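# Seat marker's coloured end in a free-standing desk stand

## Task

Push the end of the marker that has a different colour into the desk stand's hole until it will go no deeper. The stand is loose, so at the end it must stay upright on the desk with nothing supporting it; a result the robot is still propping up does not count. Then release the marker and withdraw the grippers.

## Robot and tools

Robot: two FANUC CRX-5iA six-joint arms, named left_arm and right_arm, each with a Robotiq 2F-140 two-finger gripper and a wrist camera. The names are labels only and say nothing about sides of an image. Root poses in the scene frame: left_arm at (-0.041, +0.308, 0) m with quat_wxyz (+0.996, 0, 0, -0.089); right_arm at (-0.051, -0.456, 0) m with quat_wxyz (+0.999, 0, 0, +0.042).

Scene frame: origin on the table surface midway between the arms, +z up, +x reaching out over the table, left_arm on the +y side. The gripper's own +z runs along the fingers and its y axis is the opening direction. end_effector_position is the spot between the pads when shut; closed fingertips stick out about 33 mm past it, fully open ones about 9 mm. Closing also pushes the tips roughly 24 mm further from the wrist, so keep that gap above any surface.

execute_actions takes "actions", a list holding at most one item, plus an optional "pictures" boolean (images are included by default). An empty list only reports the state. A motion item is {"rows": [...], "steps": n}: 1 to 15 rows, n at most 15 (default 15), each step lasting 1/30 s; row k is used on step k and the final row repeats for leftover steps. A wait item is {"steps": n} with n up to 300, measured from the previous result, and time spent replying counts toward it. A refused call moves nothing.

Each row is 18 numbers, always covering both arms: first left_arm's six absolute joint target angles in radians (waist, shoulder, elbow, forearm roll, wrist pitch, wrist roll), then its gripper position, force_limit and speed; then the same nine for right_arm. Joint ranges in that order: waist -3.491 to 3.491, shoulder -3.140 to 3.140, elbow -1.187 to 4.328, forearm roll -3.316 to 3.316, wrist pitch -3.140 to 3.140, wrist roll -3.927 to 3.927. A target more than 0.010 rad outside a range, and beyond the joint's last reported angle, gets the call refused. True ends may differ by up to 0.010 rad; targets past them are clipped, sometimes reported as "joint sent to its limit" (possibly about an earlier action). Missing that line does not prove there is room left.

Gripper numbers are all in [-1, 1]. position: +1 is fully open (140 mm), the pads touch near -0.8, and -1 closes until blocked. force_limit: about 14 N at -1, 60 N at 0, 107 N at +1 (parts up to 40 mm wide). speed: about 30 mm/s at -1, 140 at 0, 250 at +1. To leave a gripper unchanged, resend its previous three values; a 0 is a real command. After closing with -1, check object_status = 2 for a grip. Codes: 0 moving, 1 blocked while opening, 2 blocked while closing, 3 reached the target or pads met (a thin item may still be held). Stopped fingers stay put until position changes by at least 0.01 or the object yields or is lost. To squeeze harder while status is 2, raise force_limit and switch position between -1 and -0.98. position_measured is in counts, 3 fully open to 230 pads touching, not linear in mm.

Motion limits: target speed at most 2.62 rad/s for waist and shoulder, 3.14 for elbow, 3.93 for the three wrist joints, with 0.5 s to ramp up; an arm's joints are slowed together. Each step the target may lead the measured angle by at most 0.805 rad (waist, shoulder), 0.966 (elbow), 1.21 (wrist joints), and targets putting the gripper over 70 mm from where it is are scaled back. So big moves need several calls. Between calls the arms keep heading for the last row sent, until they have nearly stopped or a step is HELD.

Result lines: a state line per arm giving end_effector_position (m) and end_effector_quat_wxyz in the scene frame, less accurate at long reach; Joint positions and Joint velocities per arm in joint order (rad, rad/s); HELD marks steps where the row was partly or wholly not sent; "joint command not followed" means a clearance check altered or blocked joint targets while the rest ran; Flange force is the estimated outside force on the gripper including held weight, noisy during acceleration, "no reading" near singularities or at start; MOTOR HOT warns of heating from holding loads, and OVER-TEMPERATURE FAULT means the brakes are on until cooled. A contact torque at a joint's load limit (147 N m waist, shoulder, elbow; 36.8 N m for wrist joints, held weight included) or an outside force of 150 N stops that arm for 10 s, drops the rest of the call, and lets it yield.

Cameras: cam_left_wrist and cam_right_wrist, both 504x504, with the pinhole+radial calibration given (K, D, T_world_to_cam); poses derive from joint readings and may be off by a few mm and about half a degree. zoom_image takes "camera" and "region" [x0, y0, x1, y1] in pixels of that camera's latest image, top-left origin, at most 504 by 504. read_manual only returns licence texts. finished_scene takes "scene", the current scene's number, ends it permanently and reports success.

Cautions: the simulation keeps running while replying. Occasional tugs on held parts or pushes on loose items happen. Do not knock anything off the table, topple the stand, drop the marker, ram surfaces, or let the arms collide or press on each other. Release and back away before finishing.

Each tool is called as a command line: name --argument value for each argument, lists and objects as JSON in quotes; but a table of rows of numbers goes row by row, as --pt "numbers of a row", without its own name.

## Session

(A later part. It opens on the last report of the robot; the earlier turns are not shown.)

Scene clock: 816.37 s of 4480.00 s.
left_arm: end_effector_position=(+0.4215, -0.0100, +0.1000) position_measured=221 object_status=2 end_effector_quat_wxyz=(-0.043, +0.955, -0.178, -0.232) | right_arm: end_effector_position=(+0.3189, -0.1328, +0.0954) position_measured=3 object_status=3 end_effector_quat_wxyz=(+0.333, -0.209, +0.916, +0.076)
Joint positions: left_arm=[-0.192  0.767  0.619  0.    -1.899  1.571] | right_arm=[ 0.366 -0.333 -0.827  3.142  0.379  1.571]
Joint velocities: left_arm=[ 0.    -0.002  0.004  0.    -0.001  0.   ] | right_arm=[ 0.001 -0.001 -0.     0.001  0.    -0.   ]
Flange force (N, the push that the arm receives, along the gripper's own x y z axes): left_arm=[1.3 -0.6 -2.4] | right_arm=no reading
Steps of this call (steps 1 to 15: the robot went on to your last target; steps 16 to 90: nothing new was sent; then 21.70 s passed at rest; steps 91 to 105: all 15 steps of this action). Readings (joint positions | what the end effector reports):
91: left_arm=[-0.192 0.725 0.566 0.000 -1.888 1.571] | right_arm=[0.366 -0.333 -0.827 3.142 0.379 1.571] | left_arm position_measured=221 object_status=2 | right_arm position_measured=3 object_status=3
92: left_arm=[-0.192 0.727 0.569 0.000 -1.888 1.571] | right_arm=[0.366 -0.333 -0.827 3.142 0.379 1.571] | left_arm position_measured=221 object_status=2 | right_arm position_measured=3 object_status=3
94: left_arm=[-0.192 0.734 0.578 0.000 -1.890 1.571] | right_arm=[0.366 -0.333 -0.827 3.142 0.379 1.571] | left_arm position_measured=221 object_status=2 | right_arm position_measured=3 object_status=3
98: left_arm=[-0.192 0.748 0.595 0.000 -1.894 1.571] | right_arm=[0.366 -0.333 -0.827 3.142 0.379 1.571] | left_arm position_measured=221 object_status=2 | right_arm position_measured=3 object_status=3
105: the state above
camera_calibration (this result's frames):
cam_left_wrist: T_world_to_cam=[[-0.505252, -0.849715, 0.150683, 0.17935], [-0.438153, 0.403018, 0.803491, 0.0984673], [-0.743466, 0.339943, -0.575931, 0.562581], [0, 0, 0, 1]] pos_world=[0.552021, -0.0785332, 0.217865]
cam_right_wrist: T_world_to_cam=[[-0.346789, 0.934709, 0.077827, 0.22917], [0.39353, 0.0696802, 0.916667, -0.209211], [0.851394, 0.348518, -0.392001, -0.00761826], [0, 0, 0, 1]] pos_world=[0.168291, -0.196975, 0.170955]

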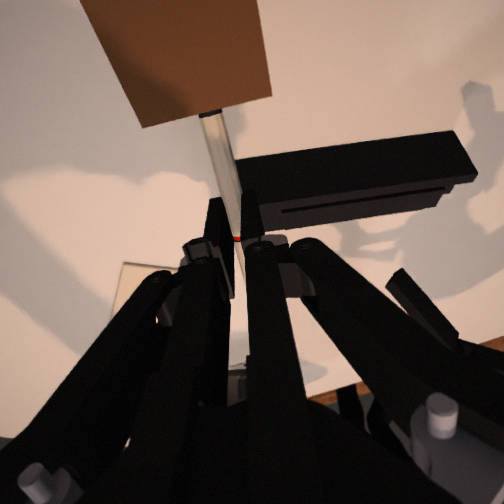

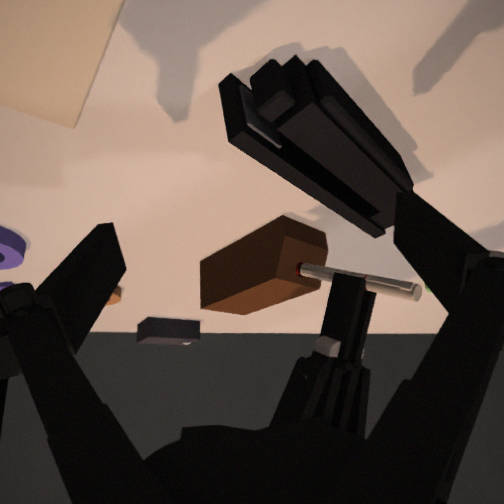

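execute_actions --actions '[{"rows": [[-0.1918, 0.7741, 0.6283, 0.0, -1.9015, 1.5708, -1, 0.5, -0.5, 0.3658, -0.3334, -0.8274, 3.1416, 0.3787, 1.5708, 1, 0, 0], [-0.1918, 0.7741, 0.6283, 0.0, -1.9015, 1.5708, -1, 0.5, -0.5, 0.3658, -0.3334, -0.8274, 3.1416, 0.3787, 1.5708, 1, 0, 0], [-0.1918, 0.7812, 0.6376, 0.0, -1.9036, 1.5708, -1, 0.5, -0.5, 0.3658, -0.3334, -0.8274, 3.1416, 0.3787, 1.5708, 1, 0, 0], [-0.1918, 0.7812, 0.6376, 0.0, -1.9036, 1.5708, -1, 0.5, -0.5, 0.3658, -0.3334, -0.8274, 3.1416, 0.3787, 1.5708, 1, 0, 0], [-0.1918, 0.7884, 0.6470, 0.0, -1.9059, 1.5708, -1, 0.5, -0.5, 0.3658, -0.3334, -0.8274, 3.1416, 0.3787, 1.5708, 1, 0, 0], [-0.1918, 0.7884, 0.6470, 0.0, -1.9059, 1.5708, -1, 0.5, -0.5, 0.3658, -0.3334, -0.8274, 3.1416, 0.3787, 1.5708, 1, 0, 0], [-0.1918, 0.7957, 0.6565, 0.0, -1.9081, 1.5708, -1, 0.5, -0.5, 0.3658, -0.3334, -0.8274, 3.1416, 0.3787, 1.5708, 1, 0, 0], [-0.1918, 0.7957, 0.6565, 0.0, -1.9081, 1.5708, -1, 0.5, -0.5, 0.3658, -0.3334, -0.8274, 3.1416, 0.3787, 1.5708, 1, 0, 0], [-0.1918, 0.8030, 0.6661, 0.0, -1.9104, 1.5708, -1, 0.5, -0.5, 0.3658, -0.3334, -0.8274, 3.1416, 0.3787, 1.5708, 1, 0, 0], [-0.1918, 0.8030, 0.6661, 0.0, -1.9104, 1.5708, -1, 0.5, -0.5, 0.3658, -0.3334, -0.8274, 3.1416, 0.3787, 1.5708, 1, 0, 0], [-0.1918, 0.8103, 0.6759, 0.0, -1.9129, 1.5708, -1, 0.5, -0.5, 0.3658, -0.3334, -0.8274, 3.1416, 0.3787, 1.5708, 1, 0, 0]], "steps": 15}]'

zoom_image --camera "cam_right_wrist" --region '[190, 200, 370, 330]'

Scene clock: 836.77 s of 4480.00 s.
left_arm: end_effector_position=(+0.4339, -0.0148, +0.0932) position_measured=221 object_status=2 end_effector_quat_wxyz=(-0.043, +0.955, -0.178, -0.232) | right_arm: end_effector_position=(+0.3189, -0.1328, +0.0954) position_measured=3 object_status=3 end_effector_quat_wxyz=(+0.333, -0.209, +0.916, +0.076)
Joint positions: left_arm=[-0.192  0.81   0.676  0.    -1.913  1.571] | right_arm=[ 0.366 -0.333 -0.827  3.142  0.379  1.571]
Joint velocities: left_arm=[-0.001 -0.     0.004 -0.    -0.001  0.   ] | right_arm=[-0.    -0.001 -0.     0.     0.    -0.   ]
Flange force (N, the push that the arm receives, along the gripper's own x y z axes): left_arm=[-49.6 -1.1 -16.5] | right_arm=no reading
Steps of this call (steps 1 to 15: the robot went on to your last target; steps 16 to 90: nothing new was sent; then 16.90 s passed at rest; steps 91 to 105: all 15 steps of this action). Readings (joint positions | what the end effector reports):
91: left_arm=[-0.192 0.767 0.619 -0.000 -1.899 1.571] | right_arm=[0.366 -0.333 -0.827 3.142 0.379 1.571] | left_arm position_measured=221 object_status=2 | right_arm position_measured=3 object_status=3
92: left_arm=[-0.192 0.769 0.622 -0.000 -1.900 1.571] | right_arm=[0.366 -0.333 -0.827 3.142 0.379 1.571] | left_arm position_measured=221 object_status=2 | right_arm position_measured=3 object_status=3
94: left_arm=[-0.192 0.776 0.631 -0.000 -1.902 1.571] | right_arm=[0.366 -0.333 -0.827 3.142 0.379 1.571] | left_arm position_measured=221 object_status=2 | right_arm position_measured=3 object_status=3
98: left_arm=[-0.192 0.790 0.650 -0.000 -1.908 1.571] | right_arm=[0.366 -0.333 -0.827 3.142 0.379 1.571] | left_arm position_measured=221 object_status=2 | right_arm position_measured=3 object_status=3
105: the state above
camera_calibration (this result's frames):
cam_left_wrist: T_world_to_cam=[[-0.505226, -0.849714, 0.150772, 0.18251], [-0.438099, 0.403059, 0.803501, 0.111231], [-0.743516, 0.339897, -0.575894, 0.569552], [0, 0, 0, 1]] pos_world=[0.56441, -0.0833401, 0.21111]
cam_right_wrist: T_world_to_cam=[[-0.346789, 0.934709, 0.0778272, 0.22917], [0.39353, 0.0696801, 0.916667, -0.209211], [0.851394, 0.348518, -0.392001, -0.00761828], [0, 0, 0, 1]] pos_world=[0.168291, -0.196975, 0.170955]

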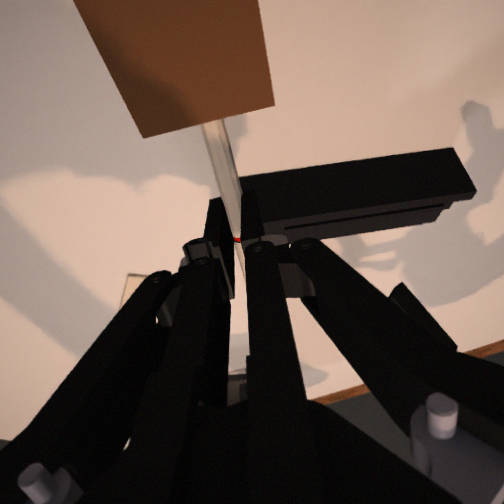

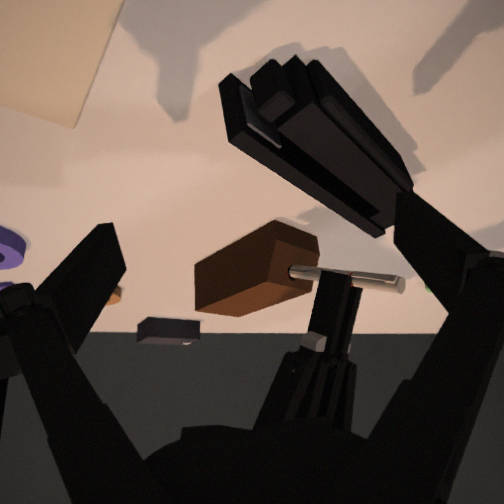

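Region (190, 200, 370, 330) of cam_right_wrist's 504x504 image, scaled by 2.800, with more detail than that image has.

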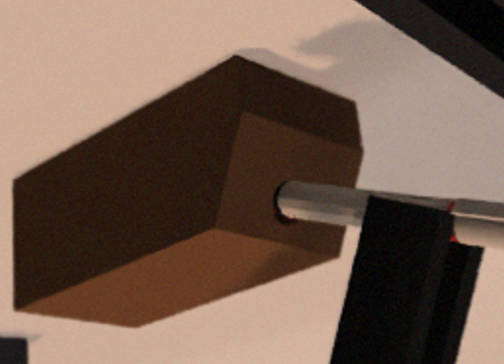

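execute_actions --actions '[{"rows": [[-0.1918, 0.8099, 0.6775, 0.0, -1.9149, 1.5708, -1, 0.5, -0.5, 0.3658, -0.3334, -0.8274, 3.1416, 0.3787, 1.5708, 1, 0, 0], [-0.1918, 0.8099, 0.6775, 0.0, -1.9149, 1.5708, -1, 0.5, -0.5, 0.3658, -0.3334, -0.8274, 3.1416, 0.3787, 1.5708, 1, 0, 0], [-0.1918, 0.8095, 0.6792, 0.0, -1.9170, 1.5708, -1, 0.5, -0.5, 0.3658, -0.3334, -0.8274, 3.1416, 0.3787, 1.5708, 1, 0, 0], [-0.1918, 0.8095, 0.6792, 0.0, -1.9170, 1.5708, -1, 0.5, -0.5, 0.3658, -0.3334, -0.8274, 3.1416, 0.3787, 1.5708, 1, 0, 0], [-0.1918, 0.8090, 0.6808, 0.0, -1.9191, 1.5708, -1, 0.5, -0.5, 0.3658, -0.3334, -0.8274, 3.1416, 0.3787, 1.5708, 1, 0, 0]], "steps": 12}]'

zoom_image --camera "cam_right_wrist" --region '[250, 220, 420, 330]'

Scene clock: 863.33 s of 4480.00 s.
left_arm: end_effector_position=(+0.4341, -0.0148, +0.0961) position_measured=221 object_status=2 end_effector_quat_wxyz=(-0.043, +0.955, -0.178, -0.232) | right_arm: end_effector_position=(+0.3189, -0.1328, +0.0954) position_measured=3 object_status=3 end_effector_quat_wxyz=(+0.333, -0.209, +0.916, +0.076)
Joint positions: left_arm=[-0.192  0.809  0.681 -0.    -1.919  1.571] | right_arm=[ 0.366 -0.333 -0.827  3.142  0.379  1.571]
Joint velocities: left_arm=[ 0.    -0.001 -0.001 -0.001 -0.002 -0.001] | right_arm=[ 0.     0.     0.    -0.001 -0.     0.   ]
Flange force (N, the push that the arm receives, along the gripper's own x y z axes): left_arm=[-16.8 1.3 -8.1] | right_arm=no reading
Steps of this call (steps 1 to 15: the robot went on to your last target; steps 16 to 90: nothing new was sent; then 23.17 s passed at rest; steps 91 to 102: all 12 steps of this action). Readings (joint positions | what the end effector reports):
91: left_arm=[-0.192 0.810 0.676 0.000 -1.913 1.571] | right_arm=[0.366 -0.333 -0.827 3.142 0.379 1.571] | left_arm position_measured=221 object_status=2 | right_arm position_measured=3 object_status=3
92: left_arm=[-0.192 0.810 0.677 -0.000 -1.913 1.571] | right_arm=[0.366 -0.333 -0.827 3.142 0.379 1.571] | left_arm position_measured=221 object_status=2 | right_arm position_measured=3 object_status=3
94: left_arm=[-0.192 0.810 0.678 -0.000 -1.915 1.571] | right_arm=[0.366 -0.333 -0.827 3.142 0.379 1.571] | left_arm position_measured=221 object_status=2 | right_arm position_measured=3 object_status=3
98: left_arm=[-0.192 0.809 0.681 -0.000 -1.918 1.571] | right_arm=[0.366 -0.333 -0.827 3.142 0.379 1.571] | left_arm position_measured=221 object_status=2 | right_arm position_measured=3 object_status=3
102: the state above
camera_calibration (this result's frames):
cam_left_wrist: T_world_to_cam=[[-0.505209, -0.849765, 0.150546, 0.182234], [-0.438357, 0.40295, 0.803414, 0.109115], [-0.743376, 0.339899, -0.576074, 0.571256], [0, 0, 0, 1]] pos_world=[0.564556, -0.0832816, 0.213986]
cam_right_wrist: T_world_to_cam=[[-0.34679, 0.934708, 0.0778269, 0.229171], [0.39353, 0.0696805, 0.916667, -0.209211], [0.851393, 0.348518, -0.392001, -0.00761821], [0, 0, 0, 1]] pos_world=[0.168291, -0.196975, 0.170955]

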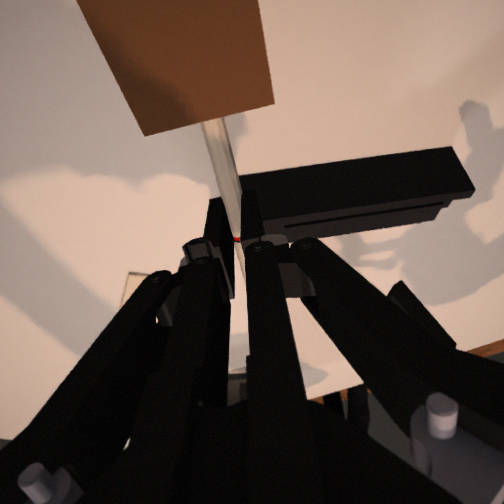

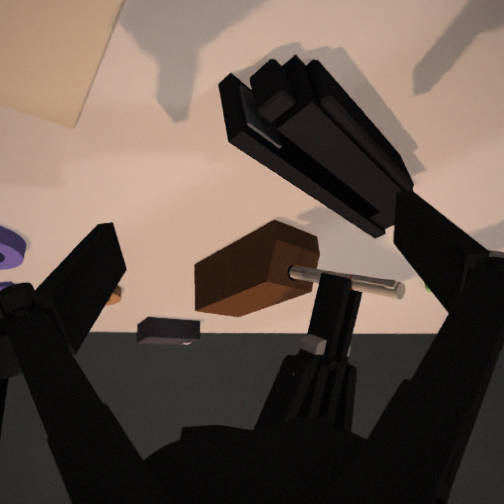

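Region (250, 220, 420, 330) of cam_right_wrist's 504x504 image, scaled by 2.965, with more detail than that image has; it fills the top 326 rows of this view, and the rest is white.

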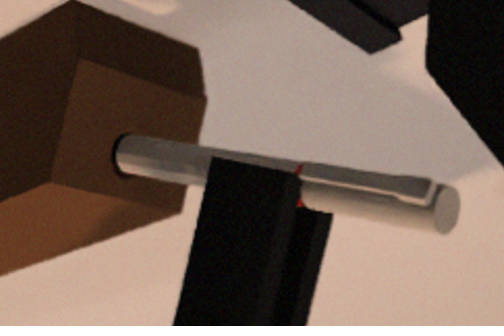

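execute_actions --actions '[{"rows": [[-0.1918, 0.8066, 0.6776, 0.0, -1.9183, 1.5708, -1, 0.5, -0.5, 0.3658, -0.3334, -0.8274, 3.1416, 0.3787, 1.5708, 1, 0, 0], [-0.1918, 0.8066, 0.6776, 0.0, -1.9183, 1.5708, -1, 0.5, -0.5, 0.3658, -0.3334, -0.8274, 3.1416, 0.3787, 1.5708, 1, 0, 0], [-0.1918, 0.8066, 0.6776, 0.0, -1.9183, 1.5708, -1, 0.5, -0.5, 0.3658, -0.3334, -0.8274, 3.1416, 0.3787, 1.5708, 1, 0, 0], [-0.1918, 0.8066, 0.6776, 0.0, -1.9183, 1.5708, -1, 0.5, -0.5, 0.3658, -0.3334, -0.8274, 3.1416, 0.3787, 1.5708, 1, 0, 0], [-0.1918, 0.8066, 0.6776, 0.0, -1.9183, 1.5708, -1, 0.5, -0.5, 0.3658, -0.3334, -0.8274, 3.1416, 0.3787, 1.5708, 1, 0, 0], [-0.1918, 0.8066, 0.6776, 0.0, -1.9183, 1.5708, -0.4, 0.5, -0.8, 0.3658, -0.3334, -0.8274, 3.1416, 0.3787, 1.5708, 1, 0, 0]], "steps": 15}]' --pictures false

execute_actions --actions '[{"steps": 20}]'

zoom_image --camera "cam_right_wrist" --region '[250, 220, 420, 330]'

Scene clock: 890.63 s of 4480.00 s.
left_arm: end_effector_position=(+0.4334, -0.0146, +0.0965) position_measured=197 object_status=0 end_effector_quat_wxyz=(-0.043, +0.955, -0.178, -0.232) | right_arm: end_effector_position=(+0.3189, -0.1328, +0.0954) position_measured=3 object_status=3 end_effector_quat_wxyz=(+0.333, -0.209, +0.916, +0.076)
Joint positions: left_arm=[-0.192  0.807  0.678  0.    -1.918  1.571] | right_arm=[ 0.366 -0.333 -0.827  3.142  0.379  1.571]
Joint velocities: left_arm=[ 0.001 -0.001 -0.001 -0.    -0.001  0.   ] | right_arm=[ 0.    -0.001  0.    -0.001  0.     0.   ]
Flange force (N, the push that the arm receives, along the gripper's own x y z axes): left_arm=[4.8 -0.9 -4.8] | right_arm=no reading
Steps of this call (steps 1 to 15: the robot went on to your last target; steps 16 to 90: nothing new was sent; then 23.80 s passed at rest; steps 91 to 105: all 15 steps of this action). Readings (joint positions | what the end effector reports):
91: left_arm=[-0.192 0.809 0.681 0.000 -1.919 1.571] | right_arm=[0.366 -0.333 -0.827 3.142 0.379 1.571] | left_arm position_measured=221 object_status=2 | right_arm position_measured=3 object_status=3
92: left_arm=[-0.192 0.808 0.679 0.000 -1.919 1.571] | right_arm=[0.366 -0.333 -0.827 3.142 0.379 1.571] | left_arm position_measured=221 object_status=2 | right_arm position_measured=3 object_status=3
94: left_arm=[-0.192 0.807 0.678 0.000 -1.918 1.571] | right_arm=[0.366 -0.333 -0.827 3.142 0.379 1.571] | left_arm position_measured=221 object_status=2 | right_arm position_measured=3 object_status=3
98: left_arm=[-0.192 0.807 0.678 0.000 -1.918 1.571] | right_arm=[0.366 -0.333 -0.827 3.142 0.379 1.571] | left_arm position_measured=217 object_status=0 | right_arm position_measured=3 object_status=3
105: the state above

Scene clock: 891.30 s of 4480.00 s.
left_arm: end_effector_position=(+0.4333, -0.0146, +0.0966) position_measured=179 object_status=3 end_effector_quat_wxyz=(-0.043, +0.955, -0.178, -0.232) | right_arm: end_effector_position=(+0.3189, -0.1328, +0.0954) position_measured=3 object_status=3 end_effector_quat_wxyz=(+0.333, -0.209, +0.916, +0.076)
Joint positions: left_arm=[-0.192  0.807  0.678  0.    -1.918  1.571] | right_arm=[ 0.366 -0.333 -0.827  3.142  0.379  1.571]
Joint velocities: left_arm=[ 0.001 -0.001 -0.     0.001 -0.001 -0.001] | right_arm=[-0.    -0.    -0.    -0.001 -0.    -0.   ]
Flange force (N, the push that the arm receives, along the gripper's own x y z axes): left_arm=[1.5 -1.5 -2.9] | right_arm=no reading
Steps of this call (steps 1 to 15: the robot went on to your last target; steps 16 to 20: nothing new was sent). Readings (joint positions | what the end effector reports):
1: left_arm=[-0.192 0.807 0.678 0.000 -1.918 1.571] | right_arm=[0.366 -0.333 -0.827 3.142 0.379 1.571] | left_arm position_measured=194 object_status=0 | right_arm position_measured=3 object_status=3
2: left_arm=[-0.192 0.807 0.678 0.000 -1.918 1.571] | right_arm=[0.366 -0.333 -0.827 3.142 0.379 1.571] | left_arm position_measured=191 object_status=0 | right_arm position_measured=3 object_status=3
4: left_arm=[-0.192 0.807 0.678 0.000 -1.918 1.571] | right_arm=[0.366 -0.333 -0.827 3.142 0.379 1.571] | left_arm position_measured=186 object_status=0 | right_arm position_measured=3 object_status=3
8: left_arm=[-0.192 0.807 0.678 0.000 -1.918 1.571] | right_arm=[0.366 -0.333 -0.827 3.142 0.379 1.571] | left_arm position_measured=179 object_status=0 | right_arm position_measured=3 object_status=3
20: the state above
All arms were judged still, so your last target was given up. Only a new action makes them travel on or press farther. Fingers that are still opening or closing keep moving.
camera_calibration (this result's frames):
cam_left_wrist: T_world_to_cam=[[-0.505232, -0.849733, 0.150649, 0.181966], [-0.43826, 0.40302, 0.803432, 0.108247], [-0.743417, 0.339896, -0.576023, 0.570907], [0, 0, 0, 1]] pos_world=[0.563797, -0.0830518, 0.214474]
cam_right_wrist: T_world_to_cam=[[-0.34679, 0.934708, 0.0778271, 0.22917], [0.39353, 0.0696802, 0.916667, -0.209211], [0.851393, 0.348518, -0.392001, -0.00761825], [0, 0, 0, 1]] pos_world=[0.168291, -0.196975, 0.170955]

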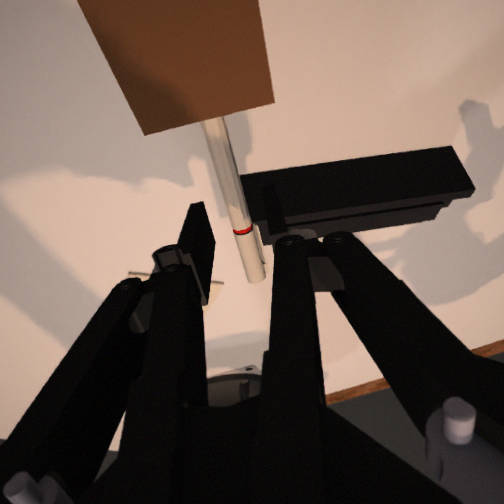

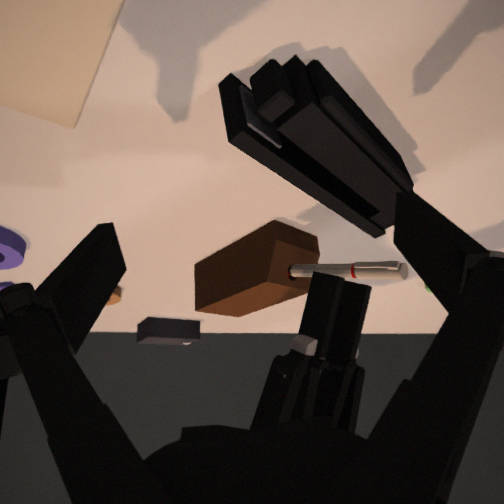

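Region (250, 220, 420, 330) of cam_right_wrist's 504x504 image, scaled by 2.965, with more detail than that image has; it fills the top 326 rows of this view, and the rest is white.

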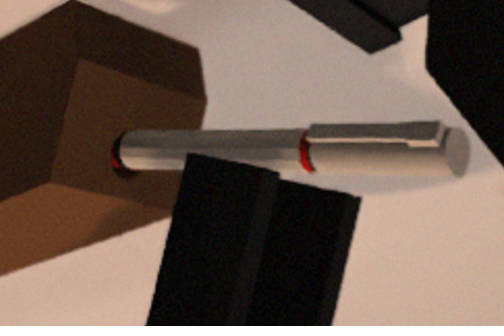

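execute_actions --actions '[]'

Scene clock: 922.83 s of 4480.00 s.
left_arm: end_effector_position=(+0.4333, -0.0146, +0.0966) position_measured=179 object_status=3 end_effector_quat_wxyz=(-0.043, +0.955, -0.178, -0.232) | right_arm: end_effector_position=(+0.3189, -0.1328, +0.0954) position_measured=3 object_status=3 end_effector_quat_wxyz=(+0.333, -0.209, +0.916, +0.076)
Joint positions: left_arm=[-0.192  0.807  0.678  0.    -1.918  1.571] | right_arm=[ 0.366 -0.333 -0.827  3.142  0.379  1.571]
Joint velocities: left_arm=[ 0.002  0.     0.    -0.    -0.001  0.002] | right_arm=[ 0.  0. -0.  0. -0.  0.]
Flange force (N, the push that the arm receives, along the gripper's own x y z axes): left_arm=[2.0 -1.1 -2.4] | right_arm=no reading
Steps of this call (steps 1 to 90: nothing new was sent; then 28.53 s passed at rest). Readings (joint positions | what the end effector reports):
1: left_arm=[-0.192 0.807 0.678 0.000 -1.918 1.571] | right_arm=[0.366 -0.333 -0.827 3.142 0.379 1.571] | left_arm position_measured=179 object_status=3 | right_arm position_measured=3 object_status=3
2: left_arm=[-0.192 0.807 0.678 0.000 -1.918 1.571] | right_arm=[0.366 -0.333 -0.827 3.142 0.379 1.571] | left_arm position_measured=179 object_status=3 | right_arm position_measured=3 object_status=3
4: left_arm=[-0.192 0.807 0.678 0.000 -1.918 1.571] | right_arm=[0.366 -0.333 -0.827 3.142 0.379 1.571] | left_arm position_measured=179 object_status=3 | right_arm position_measured=3 object_status=3
8: left_arm=[-0.192 0.807 0.678 0.000 -1.918 1.571] | right_arm=[0.366 -0.333 -0.827 3.142 0.379 1.571] | left_arm position_measured=179 object_status=3 | right_arm position_measured=3 object_status=3
90: the state above
camera_calibration (this result's frames):
cam_left_wrist: T_world_to_cam=[[-0.505232, -0.849732, 0.150649, 0.181966], [-0.43826, 0.40302, 0.803432, 0.108247], [-0.743417, 0.339896, -0.576023, 0.570907], [0, 0, 0, 1]] pos_world=[0.563797, -0.0830519, 0.214473]
cam_right_wrist: T_world_to_cam=[[-0.34679, 0.934709, 0.0778271, 0.22917], [0.39353, 0.0696803, 0.916667, -0.209211], [0.851393, 0.348518, -0.392001, -0.00761822], [0, 0, 0, 1]] pos_world=[0.168291, -0.196975, 0.170955]

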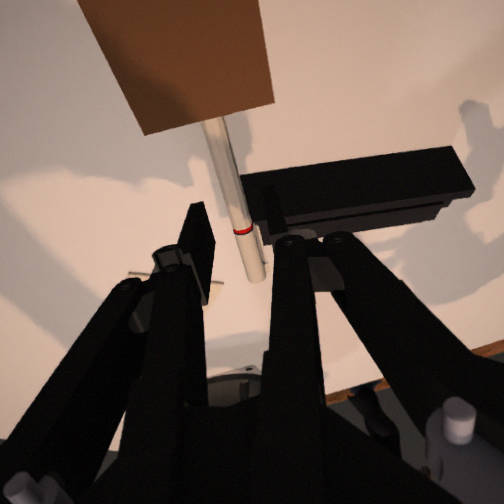

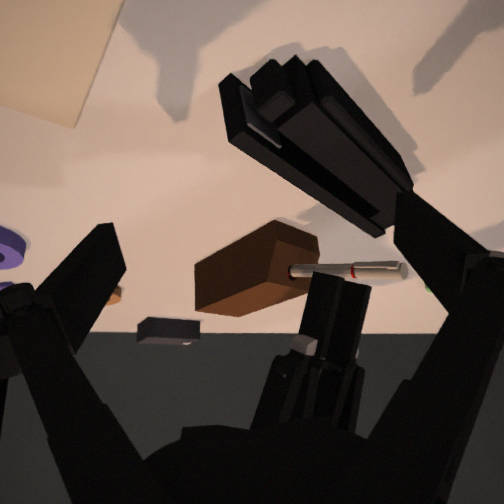

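zoom_image --camera "cam_right_wrist" --region '[180, 200, 430, 330]'

zoom_image --camera "cam_left_wrist" --region '[120, 60, 340, 300]'

Region (180, 200, 430, 330) of cam_right_wrist's 504x504 image, scaled by 2.016, with more detail than that image has; it fills the top 262 rows of this view, and the rest is white.

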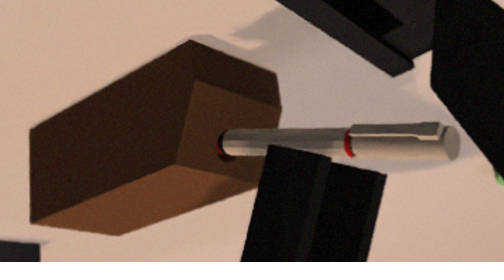

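Region (120, 60, 340, 300) of cam_left_wrist's 504x504 image, scaled by 2.100, with more detail than that image has; it fills the left 462 columns of this view, and the rest is white.

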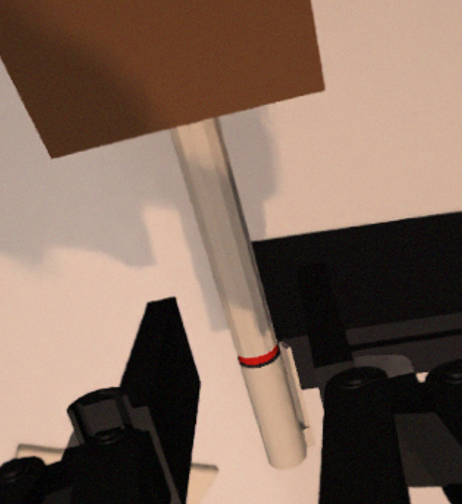

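execute_actions --actions '[{"rows": [[-0.1918,0.7393,0.5699,0,-1.7906,1.5708,-0.4,0.5,-0.8,0.3658,-0.3334,-0.8274,3.1416,0.3787,1.5708,1,0,0],[-0.1918,0.7393,0.5699,0,-1.7906,1.5708,-0.4,0.5,-0.8,0.3658,-0.3334,-0.8274,3.1416,0.3787,1.5708,1,0,0],[-0.1918,0.7393,0.5699,0,-1.7906,1.5708,-0.4,0.5,-0.8,0.3658,-0.3334,-0.8274,3.1416,0.3787,1.5708,1,0,0],[-0.1918,0.7393,0.5699,0,-1.7906,1.5708,-0.4,0.5,-0.8,0.3658,-0.3334,-0.8274,3.1416,0.3787,1.5708,1,0,0],[-0.1918,0.7393,0.5699,0,-1.7906,1.5708,-0.4,0.5,-0.8,0.3658,-0.3334,-0.8274,3.1416,0.3787,1.5708,1,0,0],[-0.1918,0.7393,0.5699,0,-1.7906,1.5708,-0.4,0.5,-0.8,0.3658,-0.3334,-0.8274,3.1416,0.3787,1.5708,1,0,0],[-0.1918,0.7393,0.5699,0,-1.7906,1.5708,-0.4,0.5,-0.8,0.3658,-0.3334,-0.8274,3.1416,0.3787,1.5708,1,0,0],[-0.1918,0.7393,0.5699,0,-1.7906,1.5708,-0.4,0.5,-0.8,0.3658,-0.3334,-0.8274,3.1416,0.3787,1.5708,1,0,0],[-0.1918,0.7393,0.5699,0,-1.7906,1.5708,-0.4,0.5,-0.8,0.3658,-0.3334,-0.8274,3.1416,0.3787,1.5708,1,0,0],[-0.1918,0.7393,0.5699,0,-1.7906,1.5708,-0.4,0.5,-0.8,0.3658,-0.3334,-0.8274,3.1416,0.3787,1.5708,1,0,0],[-0.1918,0.7393,0.5699,0,-1.7906,1.5708,-0.4,0.5,-0.8,0.3658,-0.3334,-0.8274,3.1416,0.3787,1.5708,1,0,0],[-0.1918,0.7393,0.5699,0,-1.7906,1.5708,-0.4,0.5,-0.8,0.3658,-0.3334,-0.8274,3.1416,0.3787,1.5708,1,0,0],[-0.1918,0.6720,0.4622,0,-1.6629,1.5708,-0.4,0.5,-0.8,0.3658,-0.3334,-0.8274,3.1416,0.3787,1.5708,1,0,0]], "steps": 15}]' --pictures false

execute_actions --actions '[{"steps": 20}]'

Scene clock: 1043.33 s of 4480.00 s.
left_arm: end_effector_position=(+0.4395, -0.0170, +0.0841) position_measured=179 object_status=3 end_effector_quat_wxyz=(-0.035, +0.965, -0.180, -0.185) | right_arm: end_effector_position=(+0.3189, -0.1328, +0.0954) position_measured=3 object_status=3 end_effector_quat_wxyz=(+0.333, -0.209, +0.916, +0.076)
Joint positions: left_arm=[-0.192  0.731  0.556  0.    -1.774  1.571] | right_arm=[ 0.366 -0.333 -0.827  3.142  0.379  1.571]
Joint velocities: left_arm=[ 0.002 -0.241 -0.393 -0.     0.465  0.001] | right_arm=[ 0.     0.001 -0.     0.001 -0.    -0.   ]
Flange force (N, the push that the arm receives, along the gripper's own x y z axes): left_arm=[23.4 1.6 -6.0] | right_arm=no reading
Steps of this call (steps 1 to 90: nothing new was sent; then 117.00 s passed at rest; steps 91 to 105: all 15 steps of this action). Readings (joint positions | what the end effector reports):
91: left_arm=[-0.192 0.807 0.677 0.000 -1.918 1.571] | right_arm=[0.366 -0.333 -0.827 3.142 0.379 1.571] | left_arm position_measured=179 object_status=3 | right_arm position_measured=3 object_status=3
92: left_arm=[-0.192 0.804 0.674 0.000 -1.915 1.571] | right_arm=[0.366 -0.333 -0.827 3.142 0.379 1.571] | left_arm position_measured=179 object_status=3 | right_arm position_measured=3 object_status=3
94: left_arm=[-0.192 0.788 0.647 0.000 -1.882 1.571] | right_arm=[0.366 -0.333 -0.827 3.142 0.379 1.571] | left_arm position_measured=179 object_status=3 | right_arm position_measured=3 object_status=3
98: left_arm=[-0.192 0.741 0.574 0.000 -1.796 1.571] | right_arm=[0.366 -0.333 -0.827 3.142 0.379 1.571] | left_arm position_measured=179 object_status=3 | right_arm position_measured=3 object_status=3
105: the state above

Scene clock: 1044.00 s of 4480.00 s.
left_arm: end_effector_position=(+0.4435, -0.0185, +0.0760) position_measured=179 object_status=3 end_effector_quat_wxyz=(-0.028, +0.972, -0.181, -0.148) | right_arm: end_effector_position=(+0.3189, -0.1328, +0.0954) position_measured=3 object_status=3 end_effector_quat_wxyz=(+0.333, -0.209, +0.916, +0.076)
Joint positions: left_arm=[-0.192  0.672  0.462  0.    -1.663  1.571] | right_arm=[ 0.366 -0.333 -0.827  3.142  0.379  1.571]
Joint velocities: left_arm=[-0.001  0.001 -0.001 -0.002  0.001 -0.001] | right_arm=[ 0.     0.001 -0.    -0.001 -0.     0.   ]
Flange force (N, the push that the arm receives, along the gripper's own x y z axes): left_arm=[1.7 -0.9 -1.8] | right_arm=no reading
Steps of this call (steps 1 to 20: the robot went on to your last target). Readings (joint positions | what the end effector reports):
1: left_arm=[-0.192 0.721 0.540 0.000 -1.755 1.571] | right_arm=[0.366 -0.333 -0.827 3.142 0.379 1.571] | left_arm position_measured=179 object_status=3 | right_arm position_measured=3 object_status=3
2: left_arm=[-0.192 0.706 0.516 0.000 -1.727 1.571] | right_arm=[0.366 -0.333 -0.827 3.142 0.379 1.571] | left_arm position_measured=179 object_status=3 | right_arm position_measured=3 object_status=3
4: left_arm=[-0.192 0.681 0.476 0.000 -1.680 1.571] | right_arm=[0.366 -0.333 -0.827 3.142 0.379 1.571] | left_arm position_measured=179 object_status=3 | right_arm position_measured=3 object_status=3
8: left_arm=[-0.192 0.672 0.462 0.000 -1.663 1.571] | right_arm=[0.366 -0.333 -0.827 3.142 0.379 1.571] | left_arm position_measured=179 object_status=3 | right_arm position_measured=3 object_status=3
20: the state above
camera_calibration (this result's frames):
cam_left_wrist: T_world_to_cam=[[-0.527339, -0.841175, 0.119743, 0.199166], [-0.560622, 0.450377, 0.694884, 0.194257], [-0.638448, 0.299308, -0.709083, 0.530748], [0, 0, 0, 1]] pos_world=[0.552788, -0.0788129, 0.21751]
cam_right_wrist: T_world_to_cam=[[-0.34679, 0.934709, 0.077827, 0.22917], [0.39353, 0.0696803, 0.916667, -0.209211], [0.851393, 0.348518, -0.392001, -0.00761825], [0, 0, 0, 1]] pos_world=[0.168291, -0.196975, 0.170955]

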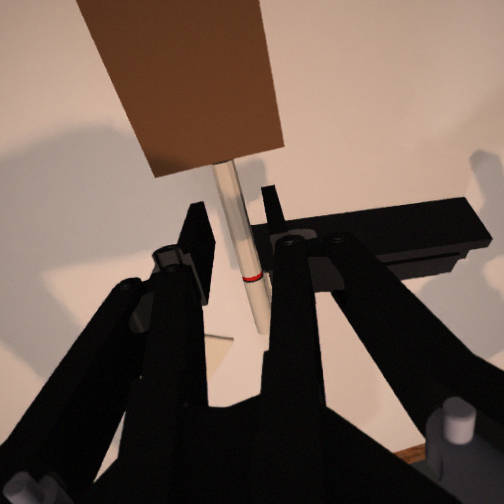

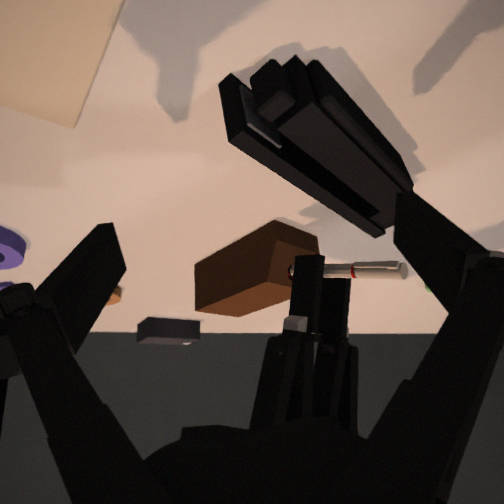

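execute_actions --actions '[{"rows": [[-0.1918,0.6720,0.4622,0,-1.6629,1.5708,-1,-0.6,-0.9,0.3658,-0.3334,-0.8274,3.1416,0.3787,1.5708,1,0,0]], "steps": 15}]' --pictures false

execute_actions --actions '[{"steps": 20}]'

Scene clock: 1049.17 s of 4480.00 s.
left_arm: end_effector_position=(+0.4435, -0.0185, +0.0759) position_measured=209 object_status=0 end_effector_quat_wxyz=(-0.028, +0.972, -0.181, -0.148) | right_arm: end_effector_position=(+0.3189, -0.1328, +0.0954) position_measured=3 object_status=3 end_effector_quat_wxyz=(+0.333, -0.209, +0.916, +0.076)
Joint positions: left_arm=[-0.192  0.672  0.462  0.    -1.663  1.571] | right_arm=[ 0.366 -0.333 -0.827  3.142  0.379  1.571]
Joint velocities: left_arm=[-0.     0.001 -0.001  0.    -0.    -0.002] | right_arm=[ 0.001  0.001 -0.    -0.001  0.    -0.   ]
Flange force (N, the push that the arm receives, along the gripper's own x y z axes): left_arm=[0.4 -1.8 -1.1] | right_arm=no reading
Steps of this call (steps 1 to 15: the robot went on to your last target; steps 16 to 90: nothing new was sent; then 1.67 s passed at rest; steps 91 to 105: all 15 steps of this action). Readings (joint positions | what the end effector reports):
91: left_arm=[-0.192 0.672 0.462 0.000 -1.663 1.571] | right_arm=[0.366 -0.333 -0.827 3.142 0.379 1.571] | left_arm position_measured=179 object_status=0 | right_arm position_measured=3 object_status=3
92: left_arm=[-0.192 0.672 0.462 0.000 -1.663 1.571] | right_arm=[0.366 -0.333 -0.827 3.142 0.379 1.571] | left_arm position_measured=180 object_status=0 | right_arm position_measured=3 object_status=3
94: left_arm=[-0.192 0.672 0.462 0.000 -1.663 1.571] | right_arm=[0.366 -0.333 -0.827 3.142 0.379 1.571] | left_arm position_measured=184 object_status=0 | right_arm position_measured=3 object_status=3
98: left_arm=[-0.192 0.672 0.462 0.000 -1.663 1.571] | right_arm=[0.366 -0.333 -0.827 3.142 0.379 1.571] | left_arm position_measured=193 object_status=0 | right_arm position_measured=3 object_status=3
105: the state above

Scene clock: 1049.83 s of 4480.00 s.
left_arm: end_effector_position=(+0.4435, -0.0185, +0.0759) position_measured=215 object_status=2 end_effector_quat_wxyz=(-0.028, +0.972, -0.181, -0.148) | right_arm: end_effector_position=(+0.3189, -0.1328, +0.0954) position_measured=3 object_status=3 end_effector_quat_wxyz=(+0.333, -0.209, +0.916, +0.076)
Joint positions: left_arm=[-0.192  0.672  0.462  0.    -1.663  1.571] | right_arm=[ 0.366 -0.333 -0.827  3.142  0.379  1.571]
Joint velocities: left_arm=[-0.002  0.001 -0.001 -0.001  0.    -0.001] | right_arm=[-0. -0. -0. -0.  0.  0.]
Flange force (N, the push that the arm receives, along the gripper's own x y z axes): left_arm=[2.1 -0.3 -3.8] | right_arm=no reading
Steps of this call (steps 1 to 15: the robot went on to your last target; steps 16 to 20: nothing new was sent). Readings (joint positions | what the end effector reports):
1: left_arm=[-0.192 0.672 0.462 0.000 -1.663 1.571] | right_arm=[0.366 -0.333 -0.827 3.142 0.379 1.571] | left_arm position_measured=211 object_status=0 | right_arm position_measured=3 object_status=3
2: left_arm=[-0.192 0.672 0.462 0.000 -1.663 1.571] | right_arm=[0.366 -0.333 -0.827 3.142 0.379 1.571] | left_arm position_measured=213 object_status=0 | right_arm position_measured=3 object_status=3
4: left_arm=[-0.192 0.672 0.462 0.000 -1.663 1.571] | right_arm=[0.366 -0.333 -0.827 3.142 0.379 1.571] | left_arm position_measured=215 object_status=0 | right_arm position_measured=3 object_status=3
8: left_arm=[-0.192 0.672 0.462 0.000 -1.663 1.571] | right_arm=[0.366 -0.333 -0.827 3.142 0.379 1.571] | left_arm position_measured=215 object_status=2 | right_arm position_measured=3 object_status=3
20: the state above
All arms were judged still, so your last target was given up. Only a new action makes them travel on or press farther. Fingers that are still opening or closing keep moving.
camera_calibration (this result's frames):
cam_left_wrist: T_world_to_cam=[[-0.527327, -0.841179, 0.119762, 0.199164], [-0.560557, 0.450351, 0.694953, 0.194254], [-0.638515, 0.299334, -0.709012, 0.530724], [0, 0, 0, 1]] pos_world=[0.552791, -0.0788139, 0.21744]
cam_right_wrist: T_world_to_cam=[[-0.34679, 0.934708, 0.0778269, 0.229171], [0.39353, 0.0696804, 0.916667, -0.209211], [0.851394, 0.348518, -0.392, -0.00761829], [0, 0, 0, 1]] pos_world=[0.168291, -0.196975, 0.170955]

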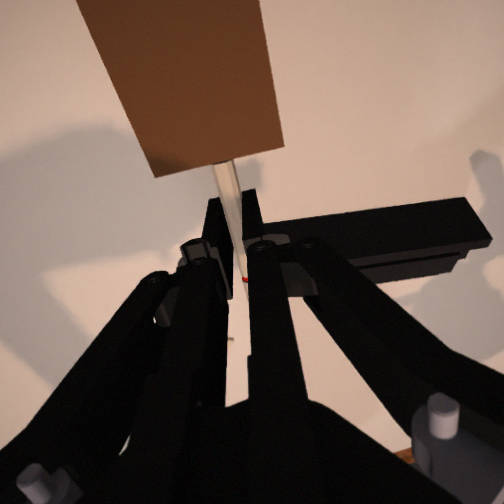

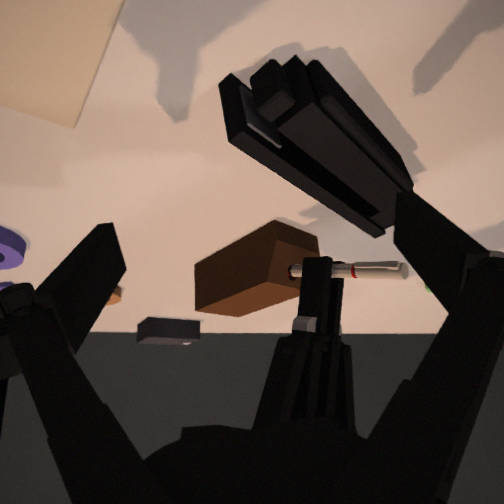

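execute_actions --actions '[{"rows": [[-0.1918,0.67823,0.47132,0,-1.67161,1.5708,-1,-0.6,-0.9,0.3658,-0.3334,-0.8274,3.1416,0.3787,1.5708,1,0,0],[-0.1918,0.68447,0.48045,0,-1.68032,1.5708,-1,-0.6,-0.9,0.3658,-0.3334,-0.8274,3.1416,0.3787,1.5708,1,0,0],[-0.1918,0.69070,0.48957,0,-1.68903,1.5708,-1,-0.6,-0.9,0.3658,-0.3334,-0.8274,3.1416,0.3787,1.5708,1,0,0],[-0.1918,0.69694,0.49870,0,-1.69774,1.5708,-1,-0.6,-0.9,0.3658,-0.3334,-0.8274,3.1416,0.3787,1.5708,1,0,0],[-0.1918,0.70317,0.50782,0,-1.70645,1.5708,-1,-0.6,-0.9,0.3658,-0.3334,-0.8274,3.1416,0.3787,1.5708,1,0,0],[-0.1918,0.70940,0.51694,0,-1.71516,1.5708,-1,-0.6,-0.9,0.3658,-0.3334,-0.8274,3.1416,0.3787,1.5708,1,0,0],[-0.1918,0.71564,0.52607,0,-1.72387,1.5708,-1,-0.6,-0.9,0.3658,-0.3334,-0.8274,3.1416,0.3787,1.5708,1,0,0],[-0.1918,0.72187,0.53519,0,-1.73258,1.5708,-1,-0.6,-0.9,0.3658,-0.3334,-0.8274,3.1416,0.3787,1.5708,1,0,0],[-0.1918,0.72811,0.54432,0,-1.74129,1.5708,-1,-0.6,-0.9,0.3658,-0.3334,-0.8274,3.1416,0.3787,1.5708,1,0,0],[-0.1918,0.73434,0.55344,0,-1.75000,1.5708,-1,-0.6,-0.9,0.3658,-0.3334,-0.8274,3.1416,0.3787,1.5708,1,0,0]], "steps": 15}]' --pictures false

execute_actions --actions '[{"steps": 12}]'

Scene clock: 1109.53 s of 4480.00 s.
left_arm: end_effector_position=(+0.4456, -0.0193, +0.0782) position_measured=215 object_status=2 end_effector_quat_wxyz=(-0.033, +0.967, -0.181, -0.176) | right_arm: end_effector_position=(+0.3189, -0.1328, +0.0954) position_measured=3 object_status=3 end_effector_quat_wxyz=(+0.333, -0.209, +0.916, +0.076)
Joint positions: left_arm=[-0.192  0.734  0.553  0.    -1.75   1.571] | right_arm=[ 0.366 -0.333 -0.827  3.142  0.379  1.571]
Joint velocities: left_arm=[-0.001  0.001 -0.    -0.    -0.002 -0.001] | right_arm=[-0.    -0.001 -0.     0.001 -0.    -0.   ]
Flange force (N, the push that the arm receives, along the gripper's own x y z axes): left_arm=[1.1 -1.6 -3.9] | right_arm=no reading
Steps of this call (steps 1 to 90: nothing new was sent; then 56.20 s passed at rest; steps 91 to 105: all 15 steps of this action). Readings (joint positions | what the end effector reports):
91: left_arm=[-0.192 0.672 0.462 0.000 -1.663 1.571] | right_arm=[0.366 -0.333 -0.827 3.142 0.379 1.571] | left_arm position_measured=215 object_status=2 | right_arm position_measured=3 object_status=3
92: left_arm=[-0.192 0.674 0.465 0.000 -1.665 1.571] | right_arm=[0.366 -0.333 -0.827 3.142 0.379 1.571] | left_arm position_measured=215 object_status=2 | right_arm position_measured=3 object_status=3
94: left_arm=[-0.192 0.684 0.480 0.000 -1.680 1.571] | right_arm=[0.366 -0.333 -0.827 3.142 0.379 1.571] | left_arm position_measured=215 object_status=2 | right_arm position_measured=3 object_status=3
98: left_arm=[-0.192 0.709 0.516 0.000 -1.714 1.571] | right_arm=[0.366 -0.333 -0.827 3.142 0.379 1.571] | left_arm position_measured=215 object_status=2 | right_arm position_measured=3 object_status=3
105: the state above

Scene clock: 1109.93 s of 4480.00 s.
left_arm: end_effector_position=(+0.4456, -0.0193, +0.0783) position_measured=215 object_status=2 end_effector_quat_wxyz=(-0.033, +0.967, -0.181, -0.176) | right_arm: end_effector_position=(+0.3189, -0.1328, +0.0954) position_measured=3 object_status=3 end_effector_quat_wxyz=(+0.333, -0.209, +0.916, +0.076)
Joint positions: left_arm=[-0.192  0.734  0.553  0.    -1.75   1.571] | right_arm=[ 0.366 -0.333 -0.827  3.142  0.379  1.571]
Joint velocities: left_arm=[ 0.001 -0.     0.    -0.001  0.001  0.   ] | right_arm=[ 0. -0. -0. -0. -0. -0.]
Flange force (N, the push that the arm receives, along the gripper's own x y z axes): left_arm=[4.0 -1.1 -3.1] | right_arm=no reading
Steps of this call (steps 1 to 12: the robot went on to your last target). Readings (joint positions | what the end effector reports):
1: left_arm=[-0.192 0.734 0.553 0.000 -1.750 1.571] | right_arm=[0.366 -0.333 -0.827 3.142 0.379 1.571] | left_arm position_measured=215 object_status=2 | right_arm position_measured=3 object_status=3
2: left_arm=[-0.192 0.734 0.553 0.000 -1.750 1.571] | right_arm=[0.366 -0.333 -0.827 3.142 0.379 1.571] | left_arm position_measured=215 object_status=2 | right_arm position_measured=3 object_status=3
4: left_arm=[-0.192 0.734 0.553 0.000 -1.750 1.571] | right_arm=[0.366 -0.333 -0.827 3.142 0.379 1.571] | left_arm position_measured=215 object_status=2 | right_arm position_measured=3 object_status=3
8: left_arm=[-0.192 0.734 0.553 0.000 -1.750 1.571] | right_arm=[0.366 -0.333 -0.827 3.142 0.379 1.571] | left_arm position_measured=215 object_status=2 | right_arm position_measured=3 object_status=3
12: the state above
camera_calibration (this result's frames):
cam_left_wrist: T_world_to_cam=[[-0.520489, -0.843834, 0.130522, 0.195393], [-0.521754, 0.435309, 0.733675, 0.173551], [-0.675917, 0.31377, -0.666847, 0.54766], [0, 0, 0, 1]] pos_world=[0.562423, -0.0825074, 0.212372]
cam_right_wrist: T_world_to_cam=[[-0.34679, 0.934708, 0.0778269, 0.229171], [0.39353, 0.0696804, 0.916667, -0.209211], [0.851393, 0.348518, -0.392001, -0.00761825], [0, 0, 0, 1]] pos_world=[0.168291, -0.196975, 0.170955]

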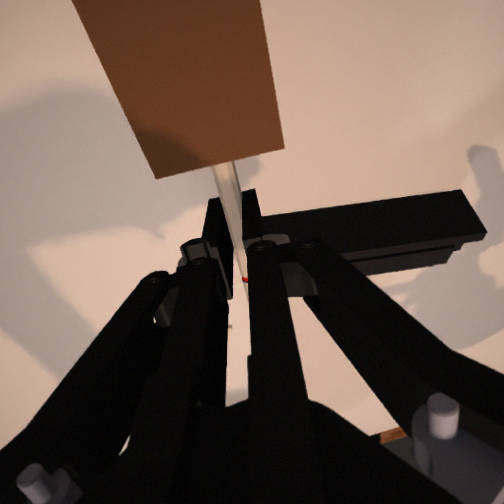

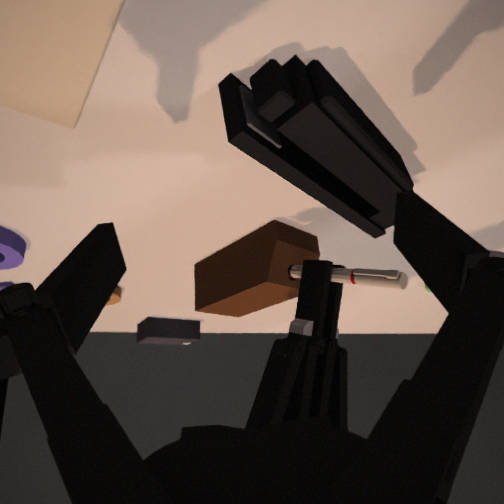

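Forces are small. Continue the rotation.

execute_actions --actions '[{"rows": [[-0.1918,0.74089,0.56308,0,-1.75890,1.5708,-1,-0.6,-0.9,0.3658,-0.3334,-0.8274,3.1416,0.3787,1.5708,1,0,0],[-0.1918,0.74744,0.57271,0,-1.76781,1.5708,-1,-0.6,-0.9,0.3658,-0.3334,-0.8274,3.1416,0.3787,1.5708,1,0,0],[-0.1918,0.75399,0.58235,0,-1.77671,1.5708,-1,-0.6,-0.9,0.3658,-0.3334,-0.8274,3.1416,0.3787,1.5708,1,0,0],[-0.1918,0.76054,0.59198,0,-1.78562,1.5708,-1,-0.6,-0.9,0.3658,-0.3334,-0.8274,3.1416,0.3787,1.5708,1,0,0],[-0.1918,0.76710,0.60162,0,-1.79452,1.5708,-1,-0.6,-0.9,0.3658,-0.3334,-0.8274,3.1416,0.3787,1.5708,1,0,0],[-0.1918,0.77365,0.61125,0,-1.80342,1.5708,-1,-0.6,-0.9,0.3658,-0.3334,-0.8274,3.1416,0.3787,1.5708,1,0,0],[-0.1918,0.78020,0.62089,0,-1.81233,1.5708,-1,-0.6,-0.9,0.3658,-0.3334,-0.8274,3.1416,0.3787,1.5708,1,0,0],[-0.1918,0.78675,0.63052,0,-1.82123,1.5708,-1,-0.6,-0.9,0.3658,-0.3334,-0.8274,3.1416,0.3787,1.5708,1,0,0],[-0.1918,0.79330,0.64016,0,-1.83014,1.5708,-1,-0.6,-0.9,0.3658,-0.3334,-0.8274,3.1416,0.3787,1.5708,1,0,0],[-0.1918,0.79985,0.64979,0,-1.83904,1.5708,-1,-0.6,-0.9,0.3658,-0.3334,-0.8274,3.1416,0.3787,1.5708,1,0,0]], "steps": 15}]' --pictures false

execute_actions --actions '[{"steps": 12}]'

Scene clock: 1122.50 s of 4480.00 s.
left_arm: end_effector_position=(+0.4478, -0.0201, +0.0806) position_measured=215 object_status=2 end_effector_quat_wxyz=(-0.038, +0.962, -0.180, -0.204) | right_arm: end_effector_position=(+0.3189, -0.1328, +0.0954) position_measured=3 object_status=3 end_effector_quat_wxyz=(+0.333, -0.209, +0.916, +0.076)
Joint positions: left_arm=[-0.192  0.8    0.65   0.    -1.839  1.571] | right_arm=[ 0.366 -0.333 -0.827  3.142  0.379  1.571]
Joint velocities: left_arm=[-0.001  0.001  0.001 -0.    -0.002 -0.   ] | right_arm=[-0.  0.  0.  0.  0. -0.]
Flange force (N, the push that the arm receives, along the gripper's own x y z axes): left_arm=[-1.4 -1.8 -0.8] | right_arm=no reading
Steps of this call (steps 1 to 15: the robot went on to your last target; steps 16 to 90: nothing new was sent; then 9.07 s passed at rest; steps 91 to 105: all 15 steps of this action). Readings (joint positions | what the end effector reports):
91: left_arm=[-0.192 0.734 0.554 0.000 -1.750 1.571] | right_arm=[0.366 -0.333 -0.827 3.142 0.379 1.571] | left_arm position_measured=215 object_status=2 | right_arm position_measured=3 object_status=3
92: left_arm=[-0.192 0.736 0.556 0.000 -1.753 1.571] | right_arm=[0.366 -0.333 -0.827 3.142 0.379 1.571] | left_arm position_measured=215 object_status=2 | right_arm position_measured=3 object_status=3
94: left_arm=[-0.192 0.747 0.572 0.000 -1.767 1.571] | right_arm=[0.366 -0.333 -0.827 3.142 0.379 1.571] | left_arm position_measured=215 object_status=2 | right_arm position_measured=3 object_status=3
98: left_arm=[-0.192 0.773 0.610 0.000 -1.802 1.571] | right_arm=[0.366 -0.333 -0.827 3.142 0.379 1.571] | left_arm position_measured=215 object_status=2 | right_arm position_measured=3 object_status=3
105: the state above

Scene clock: 1122.90 s of 4480.00 s.
left_arm: end_effector_position=(+0.4478, -0.0202, +0.0806) position_measured=215 object_status=2 end_effector_quat_wxyz=(-0.038, +0.962, -0.180, -0.204) | right_arm: end_effector_position=(+0.3189, -0.1328, +0.0954) position_measured=3 object_status=3 end_effector_quat_wxyz=(+0.333, -0.209, +0.916, +0.076)
Joint positions: left_arm=[-0.192  0.8    0.65   0.    -1.839  1.571] | right_arm=[ 0.366 -0.333 -0.827  3.142  0.379  1.571]
Joint velocities: left_arm=[-0.001  0.001  0.001 -0.002 -0.001 -0.   ] | right_arm=[-0.     0.001  0.     0.001  0.    -0.   ]
Flange force (N, the push that the arm receives, along the gripper's own x y z axes): left_arm=[1.7 -1.4 -2.1] | right_arm=no reading
Steps of this call (steps 1 to 12: the robot went on to your last target). Readings (joint positions | what the end effector reports):
1: left_arm=[-0.192 0.800 0.650 0.000 -1.839 1.571] | right_arm=[0.366 -0.333 -0.827 3.142 0.379 1.571] | left_arm position_measured=215 object_status=2 | right_arm position_measured=3 object_status=3
2: left_arm=[-0.192 0.800 0.650 0.000 -1.839 1.571] | right_arm=[0.366 -0.333 -0.827 3.142 0.379 1.571] | left_arm position_measured=215 object_status=2 | right_arm position_measured=3 object_status=3
4: left_arm=[-0.192 0.800 0.650 0.000 -1.839 1.571] | right_arm=[0.366 -0.333 -0.827 3.142 0.379 1.571] | left_arm position_measured=215 object_status=2 | right_arm position_measured=3 object_status=3
8: left_arm=[-0.192 0.800 0.650 0.000 -1.839 1.571] | right_arm=[0.366 -0.333 -0.827 3.142 0.379 1.571] | left_arm position_measured=215 object_status=2 | right_arm position_measured=3 object_status=3
12: the state above
camera_calibration (this result's frames):
cam_left_wrist: T_world_to_cam=[[-0.513126, -0.846682, 0.140825, 0.191325], [-0.480951, 0.419525, 0.769861, 0.151834], [-0.710907, 0.327305, -0.622481, 0.563304], [0, 0, 0, 1]] pos_world=[0.571656, -0.0860788, 0.206811]
cam_right_wrist: T_world_to_cam=[[-0.34679, 0.934708, 0.0778271, 0.22917], [0.393531, 0.0696803, 0.916667, -0.209211], [0.851393, 0.348518, -0.392001, -0.00761818], [0, 0, 0, 1]] pos_world=[0.168291, -0.196975, 0.170955]

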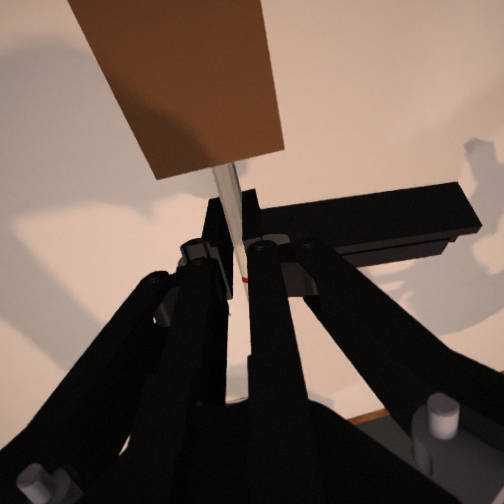

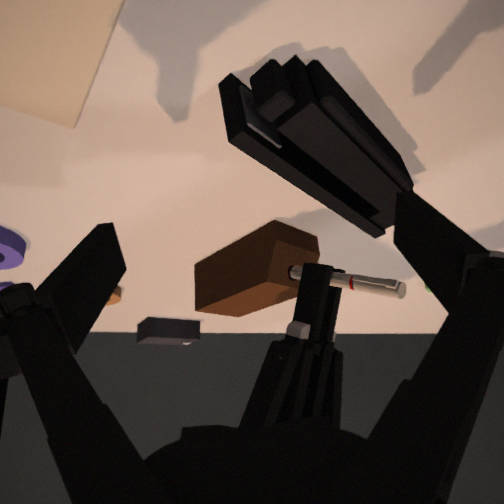

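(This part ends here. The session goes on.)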